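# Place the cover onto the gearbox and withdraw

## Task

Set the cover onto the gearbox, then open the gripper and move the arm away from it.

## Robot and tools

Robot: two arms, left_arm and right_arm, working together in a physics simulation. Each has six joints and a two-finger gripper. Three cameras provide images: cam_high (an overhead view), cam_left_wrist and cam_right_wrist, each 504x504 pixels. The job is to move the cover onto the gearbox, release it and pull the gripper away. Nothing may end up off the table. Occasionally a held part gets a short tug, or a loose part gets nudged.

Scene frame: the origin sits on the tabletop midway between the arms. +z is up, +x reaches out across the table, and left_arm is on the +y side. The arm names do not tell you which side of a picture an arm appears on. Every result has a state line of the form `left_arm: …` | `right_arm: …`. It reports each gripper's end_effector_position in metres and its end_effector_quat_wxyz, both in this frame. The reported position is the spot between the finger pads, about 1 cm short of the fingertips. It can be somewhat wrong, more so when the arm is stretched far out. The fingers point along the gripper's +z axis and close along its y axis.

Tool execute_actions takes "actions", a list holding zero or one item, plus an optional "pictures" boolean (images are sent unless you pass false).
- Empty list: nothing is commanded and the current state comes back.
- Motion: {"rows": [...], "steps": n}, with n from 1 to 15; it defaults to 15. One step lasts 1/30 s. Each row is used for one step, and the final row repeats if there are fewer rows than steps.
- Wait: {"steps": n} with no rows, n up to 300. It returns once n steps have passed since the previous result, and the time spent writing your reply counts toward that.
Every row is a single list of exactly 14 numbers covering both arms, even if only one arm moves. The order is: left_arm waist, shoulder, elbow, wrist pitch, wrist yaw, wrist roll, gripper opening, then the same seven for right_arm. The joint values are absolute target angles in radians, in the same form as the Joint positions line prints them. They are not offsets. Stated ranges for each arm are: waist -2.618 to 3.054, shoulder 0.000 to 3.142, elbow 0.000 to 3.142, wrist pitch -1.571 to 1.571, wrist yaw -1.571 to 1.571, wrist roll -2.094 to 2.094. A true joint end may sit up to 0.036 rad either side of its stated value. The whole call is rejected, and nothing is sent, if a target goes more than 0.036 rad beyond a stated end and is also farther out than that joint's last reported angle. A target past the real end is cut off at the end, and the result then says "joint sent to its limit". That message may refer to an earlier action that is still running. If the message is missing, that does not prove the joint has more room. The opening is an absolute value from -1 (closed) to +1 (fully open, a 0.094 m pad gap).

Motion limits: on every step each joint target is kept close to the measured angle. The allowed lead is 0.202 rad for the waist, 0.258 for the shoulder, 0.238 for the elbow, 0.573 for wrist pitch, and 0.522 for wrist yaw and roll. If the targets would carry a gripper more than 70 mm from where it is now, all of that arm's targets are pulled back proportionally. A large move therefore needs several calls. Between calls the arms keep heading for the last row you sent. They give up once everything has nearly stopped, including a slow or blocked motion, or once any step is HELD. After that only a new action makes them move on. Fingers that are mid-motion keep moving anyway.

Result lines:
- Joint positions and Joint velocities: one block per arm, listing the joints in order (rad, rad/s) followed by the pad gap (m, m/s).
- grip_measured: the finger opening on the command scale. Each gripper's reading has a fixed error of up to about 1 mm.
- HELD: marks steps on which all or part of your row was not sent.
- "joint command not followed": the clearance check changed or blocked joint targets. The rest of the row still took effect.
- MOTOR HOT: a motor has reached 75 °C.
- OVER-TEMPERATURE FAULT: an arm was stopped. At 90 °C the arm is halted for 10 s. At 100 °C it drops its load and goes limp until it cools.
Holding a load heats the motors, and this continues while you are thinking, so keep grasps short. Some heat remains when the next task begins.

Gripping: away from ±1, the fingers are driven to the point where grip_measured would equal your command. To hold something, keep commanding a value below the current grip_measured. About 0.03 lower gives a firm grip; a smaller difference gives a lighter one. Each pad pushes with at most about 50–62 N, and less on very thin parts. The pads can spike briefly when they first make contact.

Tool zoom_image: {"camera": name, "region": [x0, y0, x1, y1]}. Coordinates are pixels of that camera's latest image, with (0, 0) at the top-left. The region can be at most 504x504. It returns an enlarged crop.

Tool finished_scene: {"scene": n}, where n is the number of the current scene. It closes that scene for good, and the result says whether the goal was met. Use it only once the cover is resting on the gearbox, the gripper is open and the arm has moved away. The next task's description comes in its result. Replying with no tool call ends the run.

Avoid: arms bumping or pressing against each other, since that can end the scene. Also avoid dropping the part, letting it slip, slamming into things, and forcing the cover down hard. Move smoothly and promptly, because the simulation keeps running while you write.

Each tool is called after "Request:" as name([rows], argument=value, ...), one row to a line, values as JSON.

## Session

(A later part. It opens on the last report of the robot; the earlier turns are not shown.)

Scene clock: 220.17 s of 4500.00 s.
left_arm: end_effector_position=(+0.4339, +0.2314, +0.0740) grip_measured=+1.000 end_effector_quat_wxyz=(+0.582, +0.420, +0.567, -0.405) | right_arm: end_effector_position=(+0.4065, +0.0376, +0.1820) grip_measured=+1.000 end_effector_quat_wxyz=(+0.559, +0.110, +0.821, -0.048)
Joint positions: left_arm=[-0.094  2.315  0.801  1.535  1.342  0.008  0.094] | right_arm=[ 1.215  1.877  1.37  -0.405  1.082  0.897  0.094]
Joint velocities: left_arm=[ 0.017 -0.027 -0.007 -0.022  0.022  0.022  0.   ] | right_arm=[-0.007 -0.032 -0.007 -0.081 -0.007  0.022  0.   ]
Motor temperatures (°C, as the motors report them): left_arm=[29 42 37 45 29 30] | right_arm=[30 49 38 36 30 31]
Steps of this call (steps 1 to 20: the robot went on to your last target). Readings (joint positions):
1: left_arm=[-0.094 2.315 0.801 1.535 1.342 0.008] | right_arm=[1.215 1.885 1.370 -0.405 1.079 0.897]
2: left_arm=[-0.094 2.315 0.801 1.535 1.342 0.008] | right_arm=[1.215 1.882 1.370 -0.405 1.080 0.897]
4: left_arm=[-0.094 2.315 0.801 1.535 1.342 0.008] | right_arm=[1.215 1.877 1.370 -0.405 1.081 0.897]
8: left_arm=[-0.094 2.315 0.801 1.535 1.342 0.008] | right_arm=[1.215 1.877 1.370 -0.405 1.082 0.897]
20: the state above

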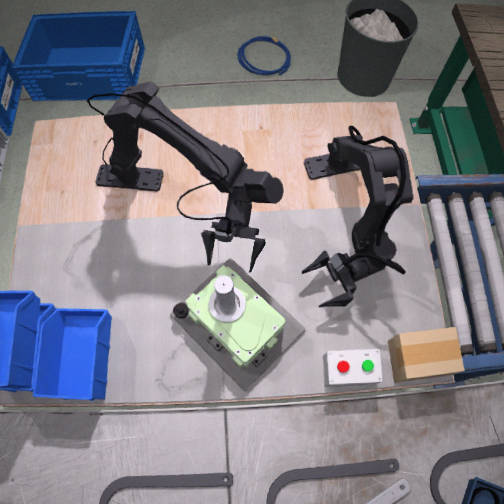

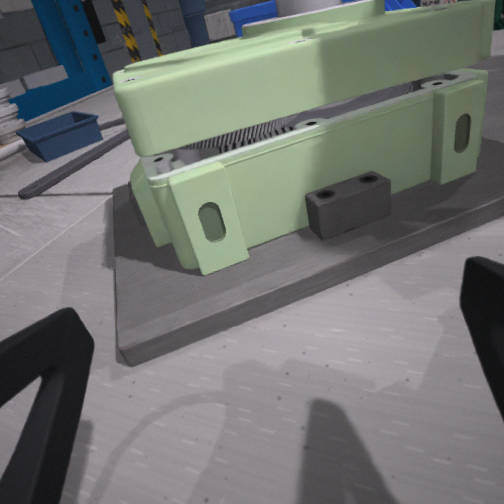

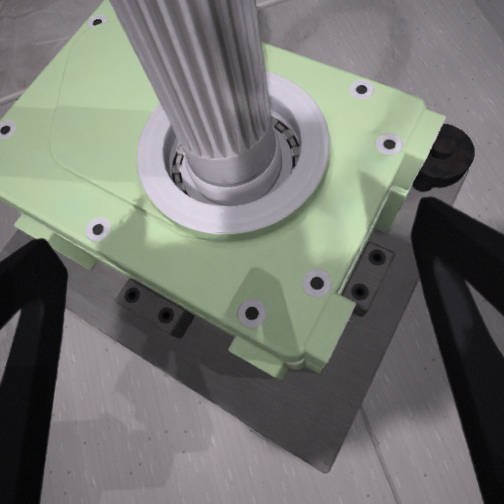

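Request:
zoom_image(camera="cam_left_wrist", region=[110,40,504,200])

Request:
execute_actions([
  {"rows":[[-0.1,2.3,0.8,1.55,1.35,0,1,1.19,1.855,1.39,-0.37,1.09,0.87,1],[-0.1,2.3,0.8,1.55,1.35,0,1,1.17,1.86,1.4,-0.34,1.07,0.84,1],[-0.1,2.3,0.8,1.55,1.35,0,1,1.15,1.865,1.4,-0.31,1.06,0.81,1],[-0.1,2.3,0.8,1.55,1.35,0,1,1.13,1.87,1.41,-0.27,1.04,0.78,1],[-0.1,2.3,0.8,1.55,1.35,0,1,1.11,1.875,1.41,-0.24,1.03,0.75,1],[-0.1,2.3,0.8,1.55,1.35,0,1,1.09,1.88,1.42,-0.21,1.01,0.72,1],[-0.1,2.3,0.8,1.55,1.35,0,1,1.07,1.885,1.42,-0.18,1.0,0.7,1],[-0.1,2.3,0.8,1.55,1.35,0,1,1.056,1.89,1.42,-0.15,0.99,0.68,1]],"steps":15},
], pictures=false)

Request:
execute_actions([
  {"rows":[[-0.1,2.3,0.8,1.55,1.35,0,1,1.056,1.905,1.41,-0.125,0.99,0.68,1],[-0.1,2.3,0.8,1.55,1.35,0,1,1.056,1.92,1.4,-0.1,0.99,0.68,1],[-0.1,2.3,0.8,1.55,1.35,0,1,1.056,1.935,1.39,-0.08,0.99,0.68,1],[-0.1,2.3,0.8,1.55,1.35,0,1,1.056,1.95,1.375,-0.055,0.99,0.68,1],[-0.1,2.3,0.8,1.55,1.35,0,1,1.056,1.965,1.365,-0.03,0.99,0.68,1],[-0.1,2.3,0.8,1.55,1.35,0,1,1.056,1.98,1.355,-0.01,0.99,0.68,1],[-0.1,2.3,0.8,1.55,1.35,0,1,1.056,1.995,1.34,0.015,0.99,0.68,1],[-0.1,2.3,0.8,1.55,1.35,0,1,1.056,2.01,1.33,0.04,0.99,0.68,1],[-0.1,2.3,0.8,1.55,1.35,0,1,1.056,2.025,1.32,0.06,0.99,0.68,1]],"steps":15},
])

Region (110, 40, 504, 200) of cam_left_wrist's 504x504 image, scaled by 1.279, with more detail than that image has; it fills the top 205 rows of this view, and the rest is white.

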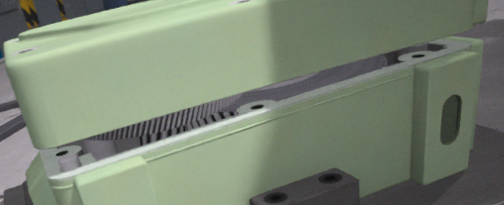

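Scene clock: 222.20 s of 4500.00 s.
left_arm: end_effector_position=(+0.4339, +0.2314, +0.0740) grip_measured=+1.000 end_effector_quat_wxyz=(+0.582, +0.420, +0.567, -0.405) | right_arm: end_effector_position=(+0.4692, +0.0080, +0.2007) grip_measured=+1.000 end_effector_quat_wxyz=(+0.573, +0.140, +0.807, -0.037)
Joint positions: left_arm=[-0.094  2.315  0.801  1.535  1.342  0.008  0.094] | right_arm=[ 1.048  1.883  1.386 -0.184  0.997  0.705  0.094]
Joint velocities: left_arm=[-0.017  0.017  0.017  0.007 -0.022  0.022  0.   ] | right_arm=[ 0.002  0.007 -0.012  0.125 -0.154 -0.095  0.   ]
Motor temperatures (°C, as the motors report them): left_arm=[29 42 36 44 29 30] | right_arm=[30 49 38 36 29 31]
Steps of this call (steps 1 to 15: the robot went on to your last target; steps 16 to 46: nothing new was sent; steps 47 to 61: all 15 steps of this action). Readings (joint positions):
47: left_arm=[-0.094 2.315 0.801 1.535 1.342 0.008] | right_arm=[1.213 1.877 1.370 -0.402 1.081 0.894]
48: left_arm=[-0.094 2.315 0.801 1.535 1.342 0.008] | right_arm=[1.208 1.877 1.370 -0.395 1.078 0.886]
50: left_arm=[-0.094 2.315 0.801 1.535 1.342 0.008] | right_arm=[1.185 1.877 1.370 -0.366 1.064 0.856]
54: left_arm=[-0.094 2.315 0.801 1.535 1.342 0.008] | right_arm=[1.097 1.880 1.379 -0.274 1.025 0.774]
61: the state above

Scene clock: 222.70 s of 4500.00 s.
left_arm: end_effector_position=(+0.4339, +0.2314, +0.0740) grip_measured=+1.000 end_effector_quat_wxyz=(+0.582, +0.420, +0.567, -0.405) | right_arm: end_effector_position=(+0.4793, +0.0229, +0.1267) grip_measured=+1.000 end_effector_quat_wxyz=(+0.563, +0.123, +0.816, -0.046)
Joint positions: left_arm=[-0.094  2.315  0.801  1.535  1.342  0.008  0.094] | right_arm=[1.049 2.045 1.324 0.013 0.983 0.687 0.094]
Joint velocities: left_arm=[-0.012  0.012  0.002 -0.022  0.037 -0.007  0.   ] | right_arm=[ 0.012 -0.002 -0.007  0.007 -0.066 -0.051  0.   ]
Motor temperatures (°C, as the motors report them): left_arm=[29 43 36 44 29 30] | right_arm=[30 49 38 36 29 31]
Steps of this call (steps 1 to 15: all 15 steps of this action). Readings (joint positions):
1: left_arm=[-0.094 2.315 0.801 1.535 1.342 0.008] | right_arm=[1.049 1.884 1.386 -0.177 0.996 0.701]
2: left_arm=[-0.094 2.315 0.801 1.535 1.342 0.008] | right_arm=[1.049 1.889 1.386 -0.163 0.995 0.698]
4: left_arm=[-0.094 2.315 0.801 1.535 1.342 0.008] | right_arm=[1.049 1.906 1.386 -0.130 0.994 0.693]
8: left_arm=[-0.094 2.315 0.801 1.535 1.342 0.008] | right_arm=[1.049 1.969 1.373 -0.047 0.991 0.689]
15: the state above

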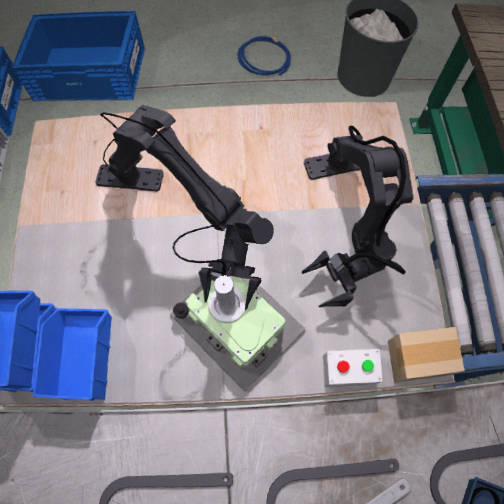

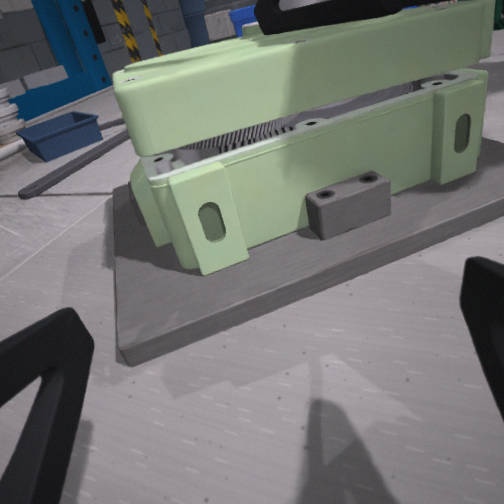

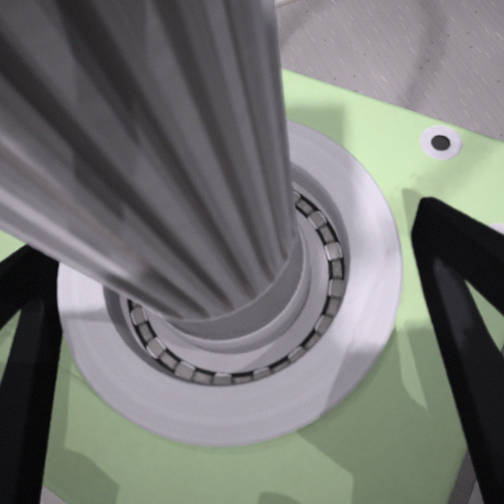

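Request:
execute_actions([
  {"rows":[[-0.1,2.3,0.8,1.55,1.35,0,1,1.04,2.025,1.33,0.08,1.0,0.68,0.9],[-0.1,2.3,0.8,1.55,1.35,0,1,1.03,2.025,1.33,0.08,1.0,0.68,0.85],[-0.1,2.3,0.8,1.55,1.35,0,1,1.02,2.025,1.33,0.08,1.0,0.68,0.78]],"steps":12},
], pictures=false)

Request:
execute_actions([
  {"rows":[[-0.1,2.3,0.8,1.55,1.35,0,1,1.02,2.01,1.34,0.1,1.02,0.69,0.78],[-0.1,2.3,0.8,1.55,1.35,0,1,1.02,1.995,1.35,0.13,1.04,0.69,0.78],[-0.1,2.3,0.8,1.55,1.35,0,1,1.01,1.98,1.36,0.16,1.06,0.7,0.78],[-0.1,2.3,0.8,1.55,1.35,0,1,1.01,1.965,1.37,0.19,1.08,0.7,0.78],[-0.1,2.3,0.8,1.55,1.35,0,1,1.01,1.95,1.38,0.22,1.1,0.7,0.78],[-0.1,2.3,0.8,1.55,1.35,0,1,1.01,1.935,1.39,0.25,1.12,0.7,0.78],[-0.1,2.3,0.8,1.55,1.35,0,1,1.01,1.92,1.4,0.28,1.14,0.7,0.78],[-0.1,2.3,0.8,1.55,1.35,0,1,1.01,1.905,1.41,0.3,1.16,0.7,0.78],[-0.1,2.3,0.8,1.55,1.35,0,1,1.01,1.89,1.42,0.32,1.18,0.7,0.78],[-0.1,2.3,0.8,1.55,1.35,0,1,1.01,1.875,1.43,0.34,1.2,0.7,0.78],[-0.1,2.3,0.8,1.55,1.35,0,1,1.01,1.86,1.44,0.36,1.21,0.7,0.78]],"steps":15},
])

Scene clock: 224.60 s of 4500.00 s.
left_arm: end_effector_position=(+0.4339, +0.2314, +0.0740) grip_measured=+1.000 end_effector_quat_wxyz=(+0.582, +0.420, +0.567, -0.405) | right_arm: end_effector_position=(+0.4850, +0.0201, +0.1330) grip_measured=+0.782 end_effector_quat_wxyz=(+0.574, +0.138, +0.806, -0.039)
Joint positions: left_arm=[-0.094  2.315  0.801  1.535  1.342  0.008  0.094] | right_arm=[1.039 2.045 1.324 0.053 0.994 0.686 0.084]
Joint velocities: left_arm=[ 0.012  0.002 -0.007 -0.007  0.007  0.022  0.   ] | right_arm=[-0.007 -0.002 -0.027 -0.007  0.007 -0.037 -0.   ]
Motor temperatures (°C, as the motors report them): left_arm=[29 43 36 44 29 30] | right_arm=[30 49 38 36 29 31]
Steps of this call (steps 1 to 30: the robot went on to your last target; steps 31 to 45: nothing new was sent; steps 46 to 57: all 12 steps of this action). Readings (joint positions):
46: left_arm=[-0.094 2.315 0.801 1.535 1.342 0.008] | right_arm=[1.049 2.045 1.324 0.048 0.983 0.685]
47: left_arm=[-0.094 2.315 0.801 1.535 1.342 0.008] | right_arm=[1.047 2.045 1.324 0.046 0.988 0.685]
49: left_arm=[-0.094 2.315 0.801 1.535 1.342 0.008] | right_arm=[1.043 2.045 1.324 0.045 0.996 0.691]
53: left_arm=[-0.094 2.315 0.801 1.535 1.342 0.008] | right_arm=[1.039 2.045 1.324 0.052 0.994 0.686]
57: the state above

Scene clock: 225.10 s of 4500.00 s.
left_arm: end_effector_position=(+0.4339, +0.2314, +0.0740) grip_measured=+1.000 end_effector_quat_wxyz=(+0.582, +0.420, +0.567, -0.405) | right_arm: end_effector_position=(+0.4968, +0.0016, +0.2677) grip_measured=+0.782 end_effector_quat_wxyz=(+0.670, +0.283, +0.684, +0.061)
Joint positions: left_arm=[-0.094  2.315  0.801  1.535  1.342  0.008  0.094] | right_arm=[1.02  1.907 1.398 0.281 1.134 0.691 0.084]
Joint velocities: left_arm=[ 0.002 -0.012  0.007 -0.11  -0.007 -0.037  0.   ] | right_arm=[-0.085 -0.349  0.198  0.462  0.462  0.022 -0.   ]
Motor temperatures (°C, as the motors report them): left_arm=[29 43 36 44 29 30] | right_arm=[30 49 38 36 29 31]
Steps of this call (steps 1 to 15: all 15 steps of this action). Readings (joint positions):
1: left_arm=[-0.094 2.315 0.801 1.535 1.342 0.008] | right_arm=[1.039 2.045 1.324 0.055 0.995 0.686]
2: left_arm=[-0.094 2.315 0.801 1.535 1.342 0.008] | right_arm=[1.039 2.044 1.324 0.060 0.999 0.686]
4: left_arm=[-0.094 2.315 0.801 1.535 1.342 0.008] | right_arm=[1.038 2.037 1.324 0.082 1.013 0.688]
8: left_arm=[-0.094 2.315 0.801 1.535 1.342 0.008] | right_arm=[1.023 1.993 1.335 0.153 1.060 0.692]
15: the state above

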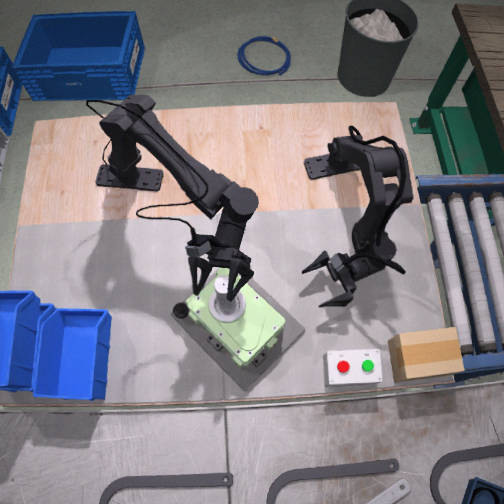

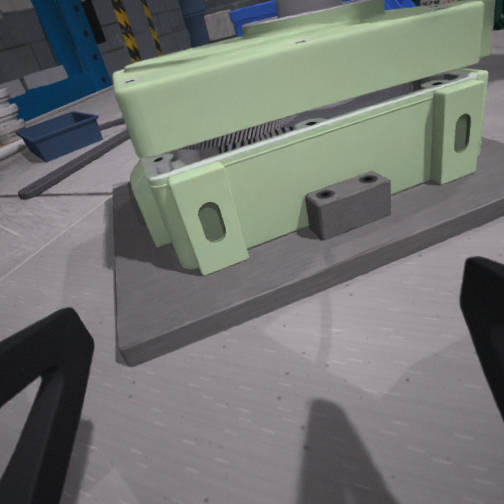

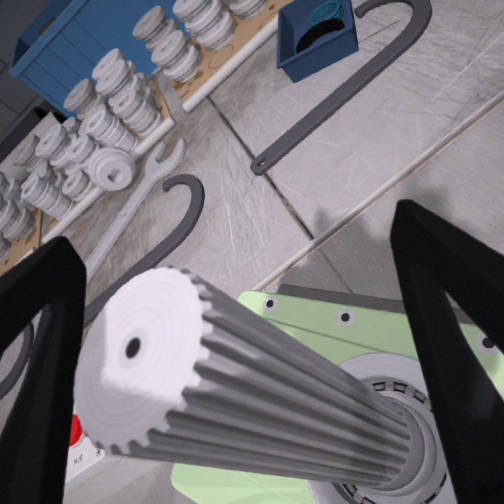

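Request:
execute_actions([
  {"rows":[[-0.1,2.3,0.8,1.55,1.35,0,1,1.03,1.87,1.43,0.2,1.1,0.69,1],[-0.1,2.3,0.8,1.55,1.35,0,1,1.03,1.88,1.43,0.1,1.06,0.69,1],[-0.1,2.3,0.8,1.55,1.35,0,1,1.035,1.89,1.42,0.0,1.03,0.68,1],[-0.1,2.3,0.8,1.55,1.35,0,1,1.04,1.89,1.42,-0.15,0.99,0.68,1]],"steps":15},
], pictures=false)

Request:
execute_actions([
  {"rows":[[-0.1,2.3,0.8,1.55,1.35,0,1,1.04,1.905,1.41,-0.125,0.99,0.68,1],[-0.1,2.3,0.8,1.55,1.35,0,1,1.04,1.92,1.4,-0.1,0.99,0.68,1],[-0.1,2.3,0.8,1.55,1.35,0,1,1.04,1.935,1.39,-0.08,0.99,0.68,1],[-0.1,2.3,0.8,1.55,1.35,0,1,1.04,1.95,1.375,-0.055,0.99,0.68,1],[-0.1,2.3,0.8,1.55,1.35,0,1,1.04,1.965,1.365,-0.03,0.99,0.68,1],[-0.1,2.3,0.8,1.55,1.35,0,1,1.04,1.98,1.355,-0.01,0.99,0.68,1],[-0.1,2.3,0.8,1.55,1.35,0,1,1.04,1.995,1.34,0.015,0.99,0.68,1],[-0.1,2.3,0.8,1.55,1.35,0,1,1.04,2.01,1.33,0.04,0.99,0.68,1],[-0.1,2.3,0.8,1.55,1.35,0,1,1.035,2.025,1.32,0.06,0.99,0.68,1],[-0.1,2.3,0.8,1.55,1.35,0,1,1.03,2.04,1.32,0.06,0.99,0.68,1],[-0.1,2.3,0.8,1.55,1.35,0,1,1.03,2.055,1.32,0.06,0.99,0.68,1]],"steps":15},
], pictures=false)

Request:
execute_actions([
  {"rows":[[-0.1,2.3,0.8,1.55,1.35,0,1,1.03,2.055,1.32,0.06,0.99,0.68,1],[-0.1,2.3,0.8,1.55,1.35,0,1,1.03,2.055,1.32,0.06,0.99,0.68,1],[-0.1,2.3,0.8,1.55,1.35,0,1,1.03,2.055,1.32,0.06,0.99,0.68,1],[-0.1,2.3,0.8,1.55,1.35,0,1,1.03,2.055,1.32,0.06,0.99,0.68,1],[-0.1,2.3,0.8,1.55,1.35,0,1,1.03,2.055,1.32,0.06,0.99,0.68,0.9],[-0.1,2.3,0.8,1.55,1.35,0,1,1.03,2.055,1.32,0.06,0.99,0.68,0.78]],"steps":15},
])

Scene clock: 227.63 s of 4500.00 s.
left_arm: end_effector_position=(+0.4339, +0.2314, +0.0740) grip_measured=+1.000 end_effector_quat_wxyz=(+0.582, +0.420, +0.567, -0.405) | right_arm: end_effector_position=(+0.4813, +0.0126, +0.2148) grip_measured=+1.000 end_effector_quat_wxyz=(+0.590, +0.158, +0.792, -0.015)
Joint positions: left_arm=[-0.094  2.315  0.801  1.535  1.342  0.008  0.094] | right_arm=[ 1.035  1.897  1.415 -0.112  0.997  0.687  0.094]
Joint velocities: left_arm=[-0.007 -0.002 -0.012 -0.051  0.007 -0.007  0.   ] | right_arm=[-0.002  0.012 -0.002 -0.183 -0.11  -0.051  0.   ]
Motor temperatures (°C, as the motors report them): left_arm=[29 43 36 44 29 30] | right_arm=[30 49 38 36 29 31]
Steps of this call (steps 1 to 30: the robot went on to your last target; steps 31 to 61: nothing new was sent; steps 62 to 76: all 15 steps of this action). Readings (joint positions):
62: left_arm=[-0.094 2.315 0.801 1.535 1.342 0.008] | right_arm=[1.017 1.871 1.415 0.335 1.189 0.698]
63: left_arm=[-0.094 2.315 0.801 1.535 1.342 0.008] | right_arm=[1.017 1.871 1.415 0.303 1.166 0.698]
65: left_arm=[-0.094 2.315 0.801 1.535 1.342 0.008] | right_arm=[1.020 1.872 1.415 0.190 1.114 0.695]
69: left_arm=[-0.094 2.315 0.801 1.535 1.342 0.008] | right_arm=[1.033 1.889 1.415 -0.006 1.038 0.690]
76: the state above

Scene clock: 228.13 s of 4500.00 s.
left_arm: end_effector_position=(+0.4339, +0.2314, +0.0740) grip_measured=+1.000 end_effector_quat_wxyz=(+0.582, +0.420, +0.567, -0.405) | right_arm: end_effector_position=(+0.4865, +0.0164, +0.1312) grip_measured=+1.000 end_effector_quat_wxyz=(+0.575, +0.146, +0.804, -0.045)
Joint positions: left_arm=[-0.094  2.315  0.801  1.535  1.342  0.008  0.094] | right_arm=[1.034 2.053 1.329 0.044 1.007 0.701 0.094]
Joint velocities: left_arm=[-0.007 -0.007  0.002 -0.007  0.081  0.007  0.   ] | right_arm=[-0.007 -0.002  0.007 -0.051 -0.037 -0.022  0.   ]
Motor temperatures (°C, as the motors report them): left_arm=[29 43 36 44 29 30] | right_arm=[30 49 38 36 29 31]
Steps of this call (steps 1 to 15: all 15 steps of this action). Readings (joint positions):
1: left_arm=[-0.094 2.315 0.801 1.535 1.342 0.008] | right_arm=[1.035 1.897 1.415 -0.114 0.995 0.687]
2: left_arm=[-0.094 2.315 0.801 1.535 1.342 0.008] | right_arm=[1.035 1.900 1.415 -0.113 0.994 0.687]
4: left_arm=[-0.094 2.315 0.801 1.535 1.342 0.008] | right_arm=[1.035 1.910 1.413 -0.097 0.994 0.686]
8: left_arm=[-0.094 2.315 0.801 1.535 1.342 0.008] | right_arm=[1.035 1.961 1.376 -0.030 0.993 0.686]
15: the state above

Scene clock: 228.63 s of 4500.00 s.
left_arm: end_effector_position=(+0.4339, +0.2314, +0.0740) grip_measured=+1.000 end_effector_quat_wxyz=(+0.582, +0.420, +0.567, -0.405) | right_arm: end_effector_position=(+0.4867, +0.0167, +0.1317) grip_measured=+0.783 end_effector_quat_wxyz=(+0.575, +0.147, +0.803, -0.044)
Joint positions: left_arm=[-0.094  2.315  0.801  1.535  1.342  0.008  0.094] | right_arm=[1.034 2.053 1.329 0.048 1.007 0.701 0.084]
Joint velocities: left_arm=[-0.012 -0.017 -0.007 -0.022 -0.007 -0.007  0.   ] | right_arm=[-0.002  0.002 -0.007  0.022  0.007  0.007  0.001]
Motor temperatures (°C, as the motors report them): left_arm=[29 43 36 44 29 30] | right_arm=[30 49 38 36 29 31]
Steps of this call (steps 1 to 15: all 15 steps of this action). Readings (joint positions):
1: left_arm=[-0.094 2.315 0.801 1.535 1.342 0.008] | right_arm=[1.034 2.053 1.329 0.044 1.007 0.701]
2: left_arm=[-0.094 2.315 0.801 1.535 1.342 0.008] | right_arm=[1.034 2.053 1.329 0.044 1.007 0.701]
4: left_arm=[-0.094 2.315 0.801 1.535 1.342 0.008] | right_arm=[1.034 2.053 1.329 0.044 1.007 0.701]
8: left_arm=[-0.094 2.315 0.801 1.535 1.342 0.008] | right_arm=[1.034 2.053 1.329 0.048 1.007 0.701]
15: the state above

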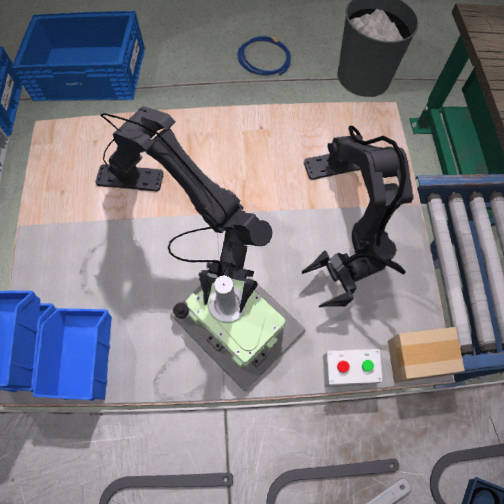

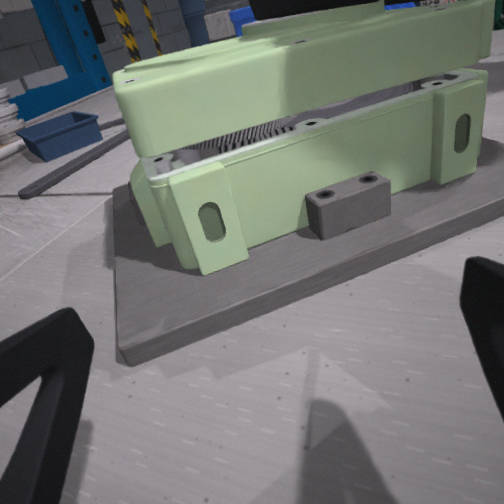

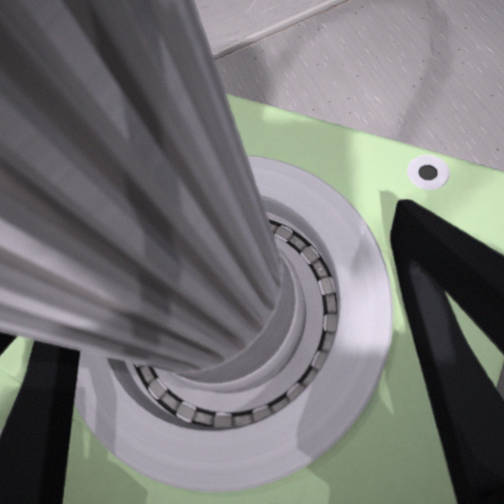

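Request:
execute_actions([
  {"rows":[[-0.1,2.3,0.8,1.55,1.35,0,1,1.03,2.0,1.33,0.04,0.99,0.68,1],[-0.1,2.3,0.8,1.55,1.35,0,1,1.03,2.0,1.33,0.04,0.99,0.68,1],[-0.1,2.3,0.8,1.55,1.35,0,1,1.03,2.0,1.33,0.04,0.99,0.68,1],[-0.1,2.3,0.8,1.55,1.35,0,1,1.045,2.0,1.33,0.04,0.99,0.68,1],[-0.1,2.3,0.8,1.55,1.35,0,1,1.062,2.0,1.33,0.04,0.98,0.68,1]],"steps":12},
], pictures=false)

Request:
execute_actions([
  {"rows":[[-0.1,2.3,0.8,1.55,1.35,0,1,1.062,2.02,1.33,0.04,0.98,0.68,1],[-0.1,2.3,0.8,1.55,1.35,0,1,1.062,2.035,1.33,0.04,0.98,0.68,1],[-0.1,2.3,0.8,1.55,1.35,0,1,1.062,2.05,1.33,0.04,0.98,0.68,1]],"steps":15},
])

Scene clock: 230.10 s of 4500.00 s.
left_arm: end_effector_position=(+0.4339, +0.2314, +0.0740) grip_measured=+1.000 end_effector_quat_wxyz=(+0.582, +0.420, +0.567, -0.405) | right_arm: end_effector_position=(+0.4799, +0.0297, +0.1412) grip_measured=+1.000 end_effector_quat_wxyz=(+0.575, +0.133, +0.807, -0.024)
Joint positions: left_arm=[-0.094  2.315  0.801  1.535  1.342  0.008  0.094] | right_arm=[1.057 2.027 1.329 0.045 0.982 0.688 0.094]
Joint velocities: left_arm=[ 0.002  0.002 -0.012 -0.081  0.037 -0.022  0.   ] | right_arm=[ 0.027  0.007  0.007  0.051 -0.022 -0.007  0.   ]
Motor temperatures (°C, as the motors report them): left_arm=[29 44 35 44 29 30] | right_arm=[30 49 38 36 29 31]
Steps of this call (steps 1 to 15: the robot went on to your last target; steps 16 to 32: nothing new was sent; steps 33 to 44: all 12 steps of this action). Readings (joint positions):
33: left_arm=[-0.094 2.315 0.801 1.535 1.342 0.008] | right_arm=[1.034 2.051 1.329 0.047 1.006 0.701]
34: left_arm=[-0.094 2.315 0.801 1.535 1.342 0.008] | right_arm=[1.034 2.048 1.329 0.045 1.004 0.700]
36: left_arm=[-0.094 2.315 0.801 1.535 1.342 0.008] | right_arm=[1.034 2.040 1.329 0.045 0.999 0.697]
40: left_arm=[-0.094 2.315 0.801 1.535 1.342 0.008] | right_arm=[1.044 2.027 1.329 0.045 0.991 0.693]
44: the state above

Scene clock: 230.60 s of 4500.00 s.
left_arm: end_effector_position=(+0.4339, +0.2314, +0.0740) grip_measured=+1.000 end_effector_quat_wxyz=(+0.582, +0.420, +0.567, -0.405) | right_arm: end_effector_position=(+0.4799, +0.0299, +0.1379) grip_measured=+1.000 end_effector_quat_wxyz=(+0.574, +0.128, +0.808, -0.029)
Joint positions: left_arm=[-0.094  2.315  0.801  1.535  1.342  0.008  0.094] | right_arm=[1.057 2.035 1.329 0.047 0.984 0.679 0.094]
Joint velocities: left_arm=[-0.002  0.002  0.007 -0.022  0.007  0.037  0.   ] | right_arm=[ 0.007  0.007 -0.007 -0.051  0.022 -0.066  0.   ]
Motor temperatures (°C, as the motors report them): left_arm=[29 44 35 44 29 30] | right_arm=[30 49 38 36 29 31]
Steps of this call (steps 1 to 15: all 15 steps of this action). Readings (joint positions):
1: left_arm=[-0.094 2.315 0.801 1.535 1.342 0.008] | right_arm=[1.057 2.027 1.329 0.045 0.980 0.688]
2: left_arm=[-0.094 2.315 0.801 1.535 1.342 0.008] | right_arm=[1.057 2.027 1.329 0.045 0.980 0.688]
4: left_arm=[-0.094 2.315 0.801 1.535 1.342 0.008] | right_arm=[1.057 2.031 1.329 0.045 0.980 0.687]
8: left_arm=[-0.094 2.315 0.801 1.535 1.342 0.008] | right_arm=[1.057 2.035 1.329 0.047 0.984 0.680]
15: the state above

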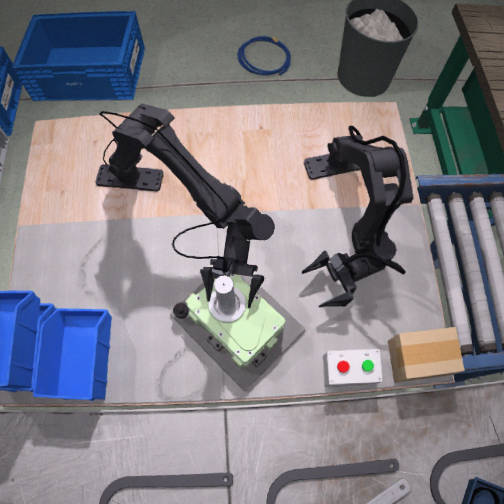

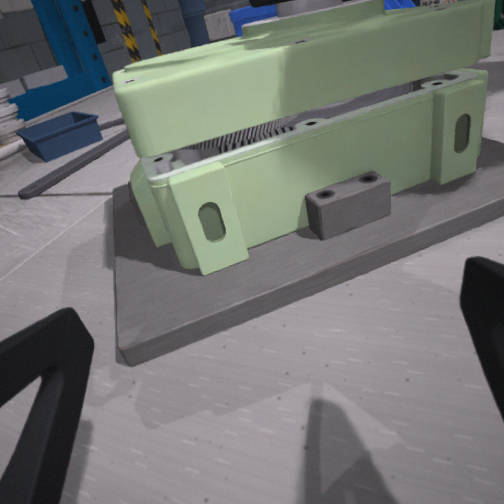

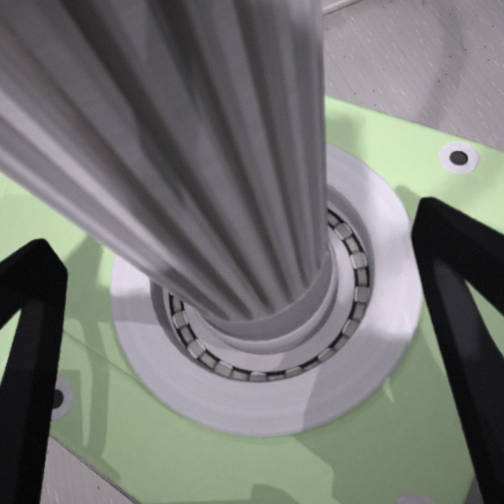

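Overshot; target q1≈1.048.

Request:
execute_actions([
  {"rows":[[-0.1,2.3,0.8,1.55,1.35,0,1,1.055,2.0,1.33,0.04,0.98,0.68,1],[-0.1,2.3,0.8,1.55,1.35,0,1,1.05,2.0,1.33,0.04,0.98,0.68,1],[-0.1,2.3,0.8,1.55,1.35,0,1,1.043,2.0,1.33,0.04,0.99,0.68,1],[-0.1,2.3,0.8,1.55,1.35,0,1,1.043,2.0,1.33,0.04,0.99,0.68,1],[-0.1,2.3,0.8,1.55,1.35,0,1,1.043,2.0,1.33,0.04,0.99,0.68,1],[-0.1,2.3,0.8,1.55,1.35,0,1,1.043,2.0,1.33,0.04,0.99,0.68,1],[-0.1,2.3,0.8,1.55,1.35,0,1,1.043,2.02,1.33,0.04,0.99,0.68,1],[-0.1,2.3,0.8,1.55,1.35,0,1,1.043,2.04,1.33,0.04,0.99,0.68,1],[-0.1,2.3,0.8,1.55,1.35,0,1,1.043,2.055,1.33,0.04,0.99,0.68,1]],"steps":15},
], pictures=false)

Request:
execute_actions([
  {"rows":[[-0.1,2.3,0.8,1.55,1.35,0,1,1.043,2.055,1.33,0.04,0.99,0.68,1],[-0.1,2.3,0.8,1.55,1.35,0,1,1.043,2.055,1.33,0.04,0.99,0.68,1],[-0.1,2.3,0.8,1.55,1.35,0,1,1.043,2.055,1.33,0.04,0.99,0.68,1],[-0.1,2.3,0.8,1.55,1.35,0,1,1.043,2.055,1.33,0.04,0.99,0.68,0.9],[-0.1,2.3,0.8,1.55,1.35,0,1,1.043,2.055,1.33,0.04,0.99,0.68,0.78]],"steps":12},
])

Scene clock: 232.13 s of 4500.00 s.
left_arm: end_effector_position=(+0.4339, +0.2314, +0.0740) grip_measured=+1.000 end_effector_quat_wxyz=(+0.582, +0.420, +0.567, -0.405) | right_arm: end_effector_position=(+0.4820, +0.0271, +0.1299) grip_measured=+1.000 end_effector_quat_wxyz=(+0.571, +0.127, +0.811, -0.038)
Joint positions: left_arm=[-0.094  2.315  0.801  1.535  1.342  0.008  0.094] | right_arm=[1.05  2.052 1.329 0.047 0.985 0.678 0.094]
Joint velocities: left_arm=[ 0.002  0.017 -0.007 -0.037 -0.022 -0.066  0.   ] | right_arm=[ 0.012  0.076 -0.002 -0.037  0.007 -0.066  0.   ]
Motor temperatures (°C, as the motors report them): left_arm=[29 44 35 44 29 30] | right_arm=[30 49 38 36 29 31]
Steps of this call (steps 1 to 15: the robot went on to your last target; steps 16 to 31: nothing new was sent; steps 32 to 46: all 15 steps of this action). Readings (joint positions):
32: left_arm=[-0.094 2.315 0.801 1.535 1.342 0.008] | right_arm=[1.057 2.034 1.329 0.047 0.984 0.679]
33: left_arm=[-0.094 2.315 0.801 1.535 1.342 0.008] | right_arm=[1.057 2.033 1.329 0.047 0.983 0.679]
35: left_arm=[-0.094 2.315 0.801 1.535 1.342 0.008] | right_arm=[1.056 2.032 1.329 0.047 0.983 0.679]
39: left_arm=[-0.094 2.315 0.801 1.535 1.342 0.008] | right_arm=[1.052 2.032 1.329 0.047 0.983 0.679]
46: the state above

Scene clock: 232.53 s of 4500.00 s.
left_arm: end_effector_position=(+0.4339, +0.2314, +0.0740) grip_measured=+1.000 end_effector_quat_wxyz=(+0.582, +0.420, +0.567, -0.405) | right_arm: end_effector_position=(+0.4820, +0.0245, +0.1280) grip_measured=+0.839 end_effector_quat_wxyz=(+0.569, +0.127, +0.811, -0.044)
Joint positions: left_arm=[-0.094  2.315  0.801  1.535  1.342  0.008  0.094] | right_arm=[1.049 2.054 1.329 0.037 0.991 0.68  0.086]
Joint velocities: left_arm=[-0.012 -0.012  0.002  0.022  0.066  0.007  0.   ] | right_arm=[-0.017  0.002 -0.002  0.022  0.022  0.037 -0.002]
Motor temperatures (°C, as the motors report them): left_arm=[29 44 35 44 29 30] | right_arm=[30 49 38 36 29 31]
Steps of this call (steps 1 to 12: all 12 steps of this action). Readings (joint positions):
1: left_arm=[-0.094 2.315 0.801 1.535 1.342 0.008] | right_arm=[1.050 2.054 1.329 0.047 0.985 0.678]
2: left_arm=[-0.094 2.315 0.801 1.535 1.342 0.008] | right_arm=[1.050 2.054 1.329 0.047 0.985 0.678]
4: left_arm=[-0.094 2.315 0.801 1.535 1.342 0.008] | right_arm=[1.050 2.054 1.329 0.043 0.988 0.679]
8: left_arm=[-0.094 2.315 0.801 1.535 1.342 0.008] | right_arm=[1.049 2.054 1.329 0.037 0.991 0.680]
12: the state above

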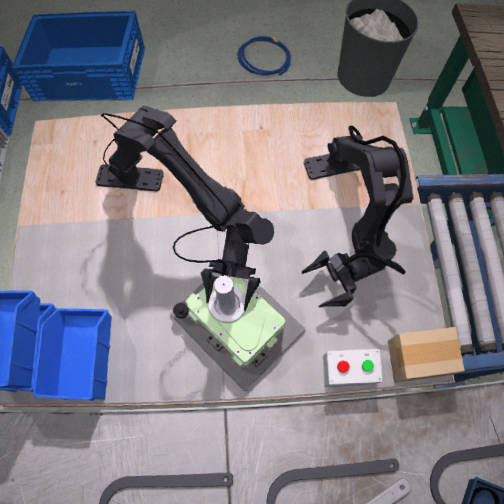

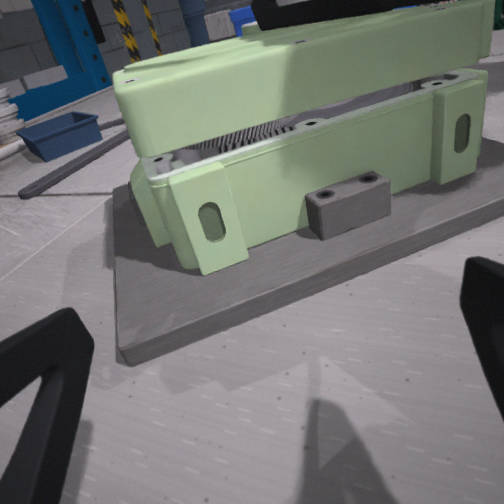

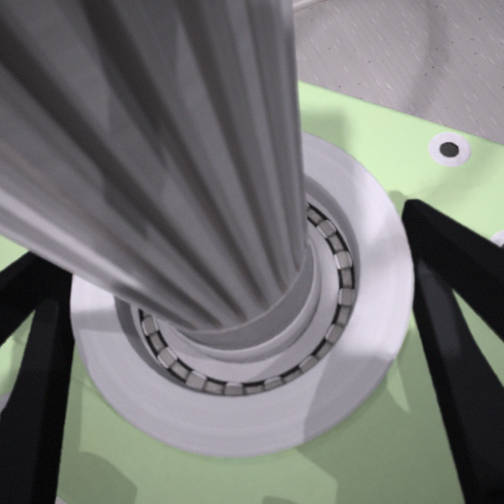

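Gripped. Lift.

Request:
execute_actions([
  {"rows":[[-0.1,2.3,0.8,1.55,1.35,0,1,1.045,2.035,1.34,0.07,1.01,0.69,0.78],[-0.1,2.3,0.8,1.55,1.35,0,1,1.045,2.015,1.35,0.1,1.04,0.69,0.78],[-0.1,2.3,0.8,1.55,1.35,0,1,1.045,1.995,1.36,0.13,1.06,0.7,0.78],[-0.1,2.3,0.8,1.55,1.35,0,1,1.045,1.98,1.37,0.16,1.08,0.7,0.78],[-0.1,2.3,0.8,1.55,1.35,0,1,1.045,1.965,1.38,0.19,1.1,0.7,0.78],[-0.1,2.3,0.8,1.55,1.35,0,1,1.045,1.95,1.39,0.21,1.12,0.7,0.78],[-0.1,2.3,0.8,1.55,1.35,0,1,1.045,1.935,1.4,0.23,1.13,0.7,0.78],[-0.1,2.3,0.8,1.55,1.35,0,1,1.045,1.92,1.41,0.25,1.14,0.7,0.78],[-0.1,2.3,0.8,1.55,1.35,0,1,1.045,1.905,1.42,0.27,1.15,0.7,0.78],[-0.1,2.3,0.8,1.55,1.35,0,1,1.045,1.89,1.43,0.29,1.16,0.7,0.78]],"steps":15},
])

Scene clock: 234.23 s of 4500.00 s.
left_arm: end_effector_position=(+0.4339, +0.2314, +0.0740) grip_measured=+1.000 end_effector_quat_wxyz=(+0.582, +0.420, +0.567, -0.405) | right_arm: end_effector_position=(+0.4825, +0.0244, +0.1303) grip_measured=+0.839 end_effector_quat_wxyz=(+0.572, +0.130, +0.808, -0.043)
Joint positions: left_arm=[-0.094  2.315  0.801  1.535  1.342  0.008  0.094] | right_arm=[1.049 2.053 1.329 0.045 0.997 0.679 0.086]
Joint velocities: left_arm=[ 0.012  0.002 -0.007 -0.022  0.022 -0.007  0.   ] | right_arm=[-0.007 -0.017 -0.012 -0.037 -0.007  0.007 -0.   ]
Motor temperatures (°C, as the motors report them): left_arm=[29 44 35 44 29 30] | right_arm=[30 49 38 36 29 31]
Steps of this call (steps 1 to 15: the robot went on to your last target; steps 16 to 36: nothing new was sent; steps 37 to 51: all 15 steps of this action). Readings (joint positions):
37: left_arm=[-0.094 2.315 0.801 1.535 1.342 0.008] | right_arm=[1.049 2.054 1.329 0.037 0.992 0.681]
38: left_arm=[-0.094 2.315 0.801 1.535 1.342 0.008] | right_arm=[1.049 2.054 1.329 0.039 0.994 0.681]
40: left_arm=[-0.094 2.315 0.801 1.535 1.342 0.008] | right_arm=[1.049 2.053 1.329 0.045 0.997 0.680]
44: left_arm=[-0.094 2.315 0.801 1.535 1.342 0.008] | right_arm=[1.049 2.053 1.329 0.045 0.997 0.680]
51: the state above

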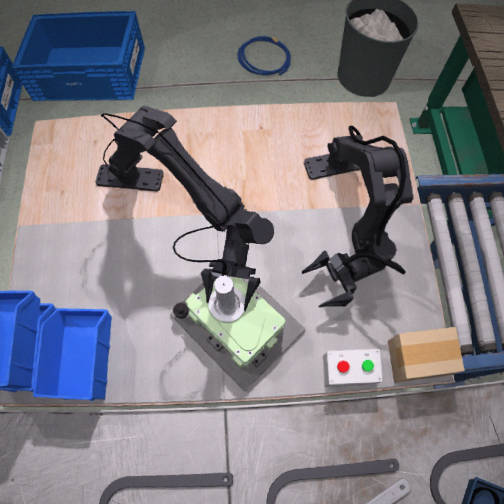

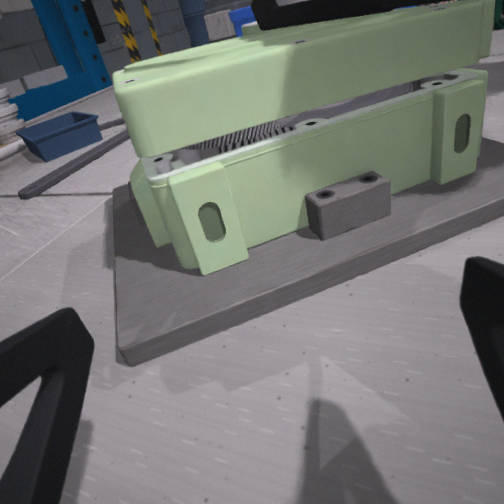

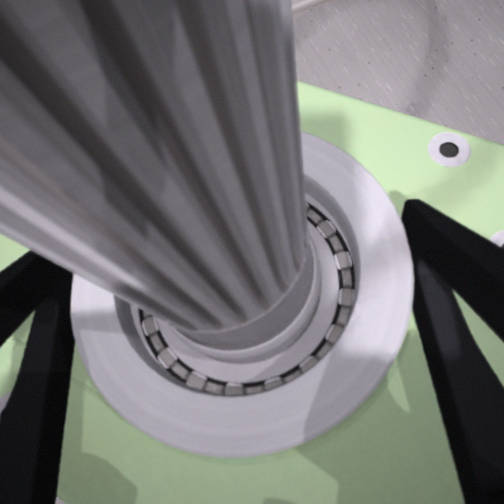

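Request:
execute_actions([
  {"rows":[[-0.1,2.3,0.8,1.55,1.35,0,1,1.045,1.93,1.41,0.24,1.13,0.7,0.78],[-0.1,2.3,0.8,1.55,1.35,0,1,1.045,1.97,1.39,0.18,1.1,0.7,0.78],[-0.1,2.3,0.8,1.55,1.35,0,1,1.045,2.01,1.37,0.12,1.06,0.69,0.78],[-0.1,2.3,0.8,1.55,1.35,0,1,1.045,2.05,1.35,0.06,1.02,0.68,0.78],[-0.1,2.3,0.8,1.55,1.35,0,1,1.045,2.08,1.33,0.0,0.98,0.68,0.78],[-0.1,2.3,0.8,1.55,1.35,0,1,1.045,2.11,1.31,-0.06,0.94,0.68,0.78],[-0.1,2.3,0.8,1.55,1.35,0,1,1.045,2.14,1.29,-0.12,0.9,0.68,0.78],[-0.1,2.3,0.8,1.55,1.35,0,1,1.045,2.17,1.27,-0.18,0.86,0.68,0.78],[-0.1,2.3,0.8,1.55,1.35,0,1,1.045,2.2,1.25,-0.24,0.82,0.68,0.78],[-0.1,2.3,0.8,1.55,1.35,0,1,1.045,2.22,1.23,-0.3,0.78,0.68,0.78]],"steps":15},
])

Scene clock: 235.90 s of 4500.00 s.
left_arm: end_effector_position=(+0.4339, +0.2314, +0.0740) grip_measured=+1.000 end_effector_quat_wxyz=(+0.582, +0.420, +0.567, -0.405) | right_arm: end_effector_position=(+0.4814, +0.0239, +0.1239) grip_measured=+0.839 end_effector_quat_wxyz=(+0.566, +0.125, +0.813, -0.048)
Joint positions: left_arm=[-0.094  2.315  0.801  1.535  1.342  0.008  0.094] | right_arm=[1.049 2.061 1.329 0.029 0.991 0.684 0.086]
Joint velocities: left_arm=[-0.007 -0.017  0.017 -0.022 -0.066 -0.022  0.   ] | right_arm=[-0.017 -0.017 -0.007 -0.081 -0.022 -0.007 -0.001]
Motor temperatures (°C, as the motors report them): left_arm=[29 44 35 44 29 30] | right_arm=[30 50 38 37 29 31]
Steps of this call (steps 1 to 15: the robot went on to your last target; steps 16 to 35: nothing new was sent; steps 36 to 50: all 15 steps of this action). Readings (joint positions):
36: left_arm=[-0.094 2.315 0.801 1.535 1.342 0.008] | right_arm=[1.049 2.053 1.329 0.045 0.997 0.679]
37: left_arm=[-0.094 2.315 0.801 1.535 1.342 0.008] | right_arm=[1.049 2.053 1.329 0.045 0.997 0.679]
39: left_arm=[-0.094 2.315 0.801 1.535 1.342 0.008] | right_arm=[1.049 2.055 1.329 0.040 0.994 0.679]
43: left_arm=[-0.094 2.315 0.801 1.535 1.342 0.008] | right_arm=[1.049 2.061 1.329 0.030 0.992 0.683]
50: the state above

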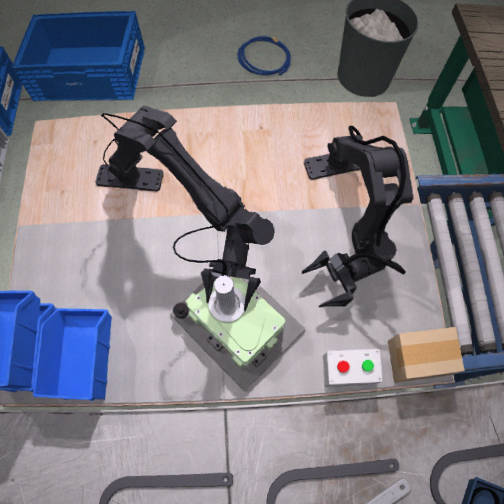

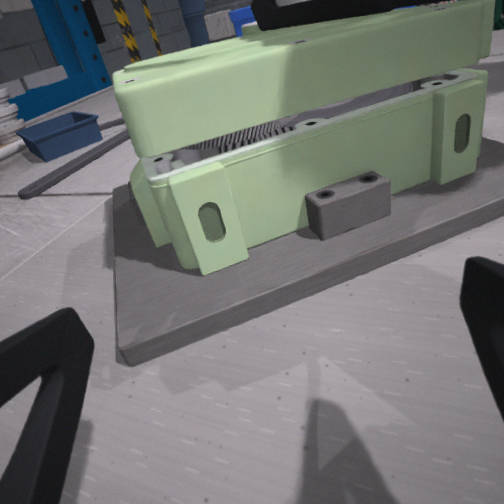

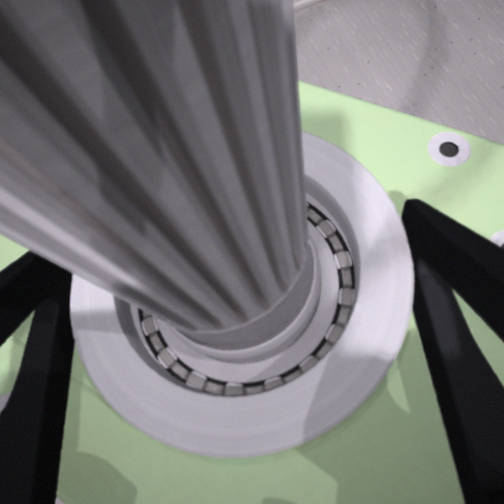

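Request:
execute_actions([
  {"rows":[[-0.1,2.3,0.8,1.55,1.35,0,1,1.05,2.14,1.28,-0.1,0.9,0.68,0.78],[-0.1,2.3,0.8,1.55,1.35,0,1,1.05,2.08,1.31,0,0.96,0.68,0.78],[-0.1,2.3,0.8,1.55,1.35,0,1,1.05,2.03,1.33,0.04,0.99,0.68,0.78],[-0.1,2.3,0.8,1.55,1.35,0,1,1.05,2.03,1.33,0.04,0.99,0.68,1],[-0.1,2.3,0.8,1.55,1.35,0,1,1.05,2.03,1.33,0.04,0.99,0.68,1],[-0.1,2.3,0.8,1.55,1.35,0,1,1.05,2.03,1.33,0.04,0.99,0.68,1],[-0.1,2.3,0.8,1.55,1.35,0,1,1.05,2.01,1.35,0.03,0.99,0.68,1],[-0.1,2.3,0.8,1.55,1.35,0,1,1.05,1.99,1.37,0.01,0.99,0.68,1],[-0.1,2.3,0.8,1.55,1.35,0,1,1.05,1.97,1.39,-0.01,0.99,0.68,1],[-0.1,2.3,0.8,1.55,1.35,0,1,1.05,1.95,1.41,-0.03,0.99,0.68,1],[-0.1,2.3,0.8,1.55,1.35,0,1,1.05,1.94,1.43,-0.05,0.99,0.68,1]],"steps":15},
], pictures=false)

Request:
execute_actions([
  {"steps":12},
])

Scene clock: 238.93 s of 4500.00 s.
left_arm: end_effector_position=(+0.4339, +0.2314, +0.0740) grip_measured=+1.000 end_effector_quat_wxyz=(+0.582, +0.420, +0.567, -0.405) | right_arm: end_effector_position=(+0.4849, +0.0295, +0.1866) grip_measured=+1.000 end_effector_quat_wxyz=(+0.588, +0.148, +0.795, -0.006)
Joint positions: left_arm=[-0.094  2.315  0.801  1.535  1.342  0.008  0.094] | right_arm=[ 1.049  1.967  1.398 -0.019  0.984  0.681  0.094]
Joint velocities: left_arm=[ 0.002 -0.022  0.007 -0.007 -0.066  0.037  0.   ] | right_arm=[-0.017 -0.349  0.212  0.037  0.022 -0.007  0.   ]
Motor temperatures (°C, as the motors report them): left_arm=[29 45 35 44 29 30] | right_arm=[30 49 38 36 29 31]
Steps of this call (steps 1 to 15: the robot went on to your last target; steps 16 to 76: nothing new was sent; steps 77 to 91: all 15 steps of this action). Readings (joint positions):
77: left_arm=[-0.094 2.315 0.801 1.535 1.342 0.008] | right_arm=[1.049 2.061 1.329 0.029 0.991 0.684]
78: left_arm=[-0.094 2.315 0.801 1.535 1.342 0.008] | right_arm=[1.049 2.059 1.329 0.035 0.994 0.683]
80: left_arm=[-0.094 2.315 0.801 1.535 1.342 0.008] | right_arm=[1.049 2.056 1.329 0.038 0.993 0.681]
84: left_arm=[-0.094 2.315 0.801 1.535 1.342 0.008] | right_arm=[1.049 2.051 1.329 0.035 0.988 0.681]
91: the state above

Scene clock: 239.33 s of 4500.00 s.
left_arm: end_effector_position=(+0.4339, +0.2313, +0.0740) grip_measured=+1.000 end_effector_quat_wxyz=(+0.582, +0.420, +0.567, -0.405) | right_arm: end_effector_position=(+0.4844, +0.0289, +0.1991) grip_measured=+1.000 end_effector_quat_wxyz=(+0.592, +0.152, +0.791, +0.001)
Joint positions: left_arm=[-0.094  2.315  0.801  1.535  1.343  0.008  0.094] | right_arm=[ 1.049  1.946  1.409 -0.032  0.984  0.681  0.094]
Joint velocities: left_arm=[ 0.012 -0.002 -0.017 -0.007  0.022  0.022  0.   ] | right_arm=[-0.007  0.002 -0.007  0.007  0.081 -0.022  0.   ]
Motor temperatures (°C, as the motors report them): left_arm=[29 45 35 44 29 30] | right_arm=[30 49 38 36 29 31]
Steps of this call (steps 1 to 12: the robot went on to your last target). Readings (joint positions):
1: left_arm=[-0.094 2.315 0.801 1.535 1.343 0.008] | right_arm=[1.049 1.957 1.404 -0.019 0.984 0.681]
2: left_arm=[-0.094 2.315 0.801 1.535 1.343 0.008] | right_arm=[1.049 1.950 1.407 -0.019 0.984 0.681]
4: left_arm=[-0.094 2.315 0.801 1.535 1.343 0.008] | right_arm=[1.049 1.946 1.409 -0.019 0.984 0.681]
8: left_arm=[-0.094 2.315 0.801 1.535 1.343 0.008] | right_arm=[1.049 1.946 1.409 -0.029 0.984 0.681]
12: the state above

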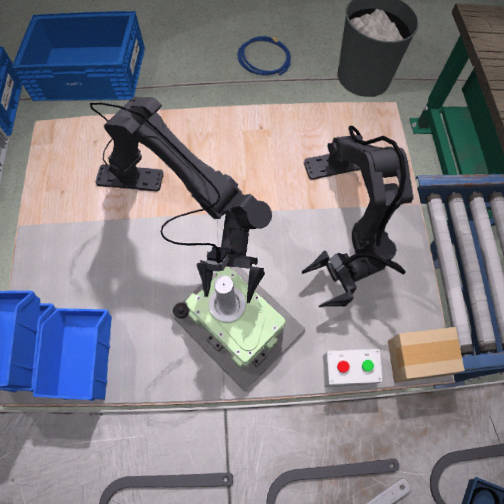

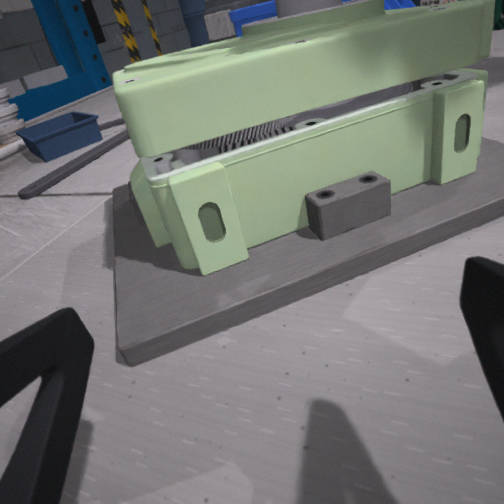

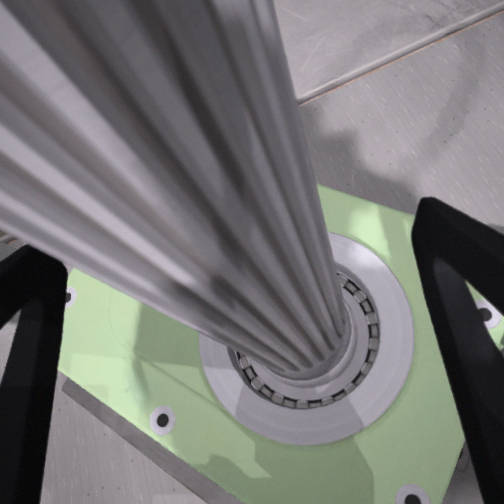

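Request:
execute_actions([
  {"rows":[[-0.1,2.3,0.8,1.55,1.35,0,1,1.045,1.94,1.43,-0.05,0.99,0.68,0.6],[-0.1,2.3,0.8,1.55,1.35,0,1,1.045,1.94,1.43,-0.05,0.99,0.68,0.4],[-0.1,2.3,0.8,1.55,1.35,0,1,1.045,1.94,1.43,-0.05,0.99,0.68,0.2],[-0.1,2.3,0.8,1.55,1.35,0,1,1.045,1.94,1.43,-0.05,0.99,0.68,0.1],[-0.1,2.3,0.8,1.55,1.35,0,1,1.045,1.94,1.43,-0.05,0.99,0.68,0.0],[-0.1,2.3,0.8,1.55,1.35,0,1,1.045,1.94,1.43,-0.05,0.99,0.68,-0.1],[-0.1,2.3,0.8,1.55,1.35,0,1,1.045,1.94,1.43,-0.05,0.99,0.68,-0.2],[-0.1,2.3,0.8,1.55,1.35,0,1,1.045,1.94,1.43,-0.05,0.99,0.68,-0.3]],"steps":15},
])

Scene clock: 240.83 s of 4500.00 s.
left_arm: end_effector_position=(+0.4339, +0.2313, +0.0740) grip_measured=+1.000 end_effector_quat_wxyz=(+0.582, +0.420, +0.567, -0.405) | right_arm: end_effector_position=(+0.4838, +0.0253, +0.1976) grip_measured=-0.128 end_effector_quat_wxyz=(+0.591, +0.141, +0.794, -0.018)
Joint positions: left_arm=[-0.094  2.315  0.801  1.535  1.343  0.008  0.094] | right_arm=[ 1.047  1.946  1.409 -0.049  0.995  0.654  0.041]
Joint velocities: left_arm=[ 0.012 -0.012  0.012 -0.037  0.022  0.051  0.   ] | right_arm=[ 0.002  0.002 -0.032  0.007  0.007 -0.007 -0.   ]
Motor temperatures (°C, as the motors report them): left_arm=[29 45 35 44 29 30] | right_arm=[30 49 38 36 29 31]
Steps of this call (steps 1 to 30: the robot went on to your last target; steps 31 to 45: all 15 steps of this action). Readings (joint positions):
31: left_arm=[-0.094 2.315 0.801 1.535 1.343 0.008] | right_arm=[1.049 1.946 1.409 -0.033 0.984 0.681]
32: left_arm=[-0.094 2.315 0.801 1.535 1.343 0.008] | right_arm=[1.049 1.946 1.409 -0.033 0.984 0.681]
34: left_arm=[-0.094 2.315 0.801 1.535 1.343 0.008] | right_arm=[1.049 1.946 1.409 -0.033 0.984 0.681]
38: left_arm=[-0.094 2.315 0.801 1.535 1.343 0.008] | right_arm=[1.047 1.946 1.409 -0.049 0.995 0.663]
45: the state above

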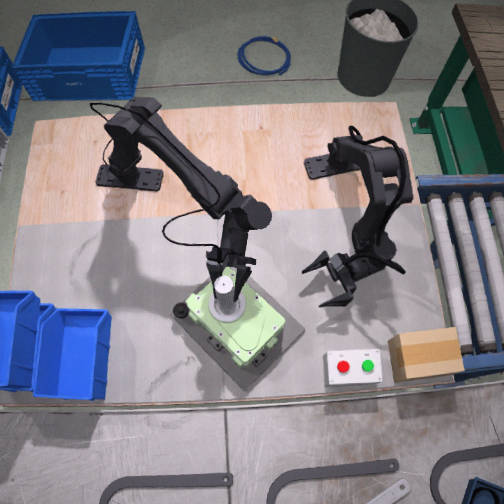

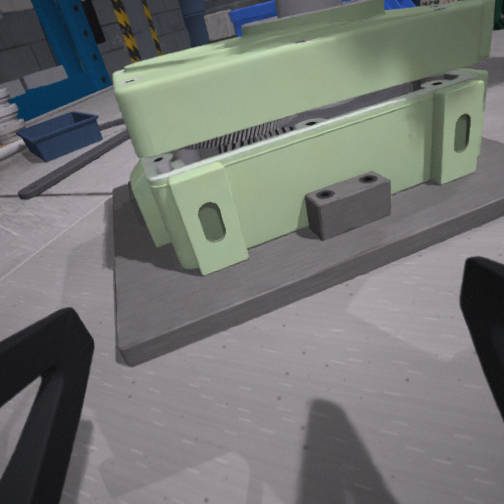

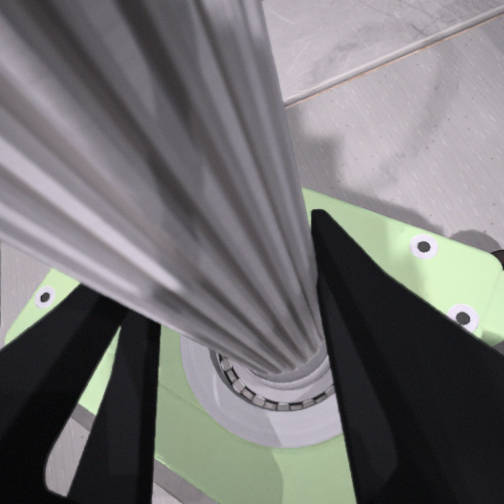

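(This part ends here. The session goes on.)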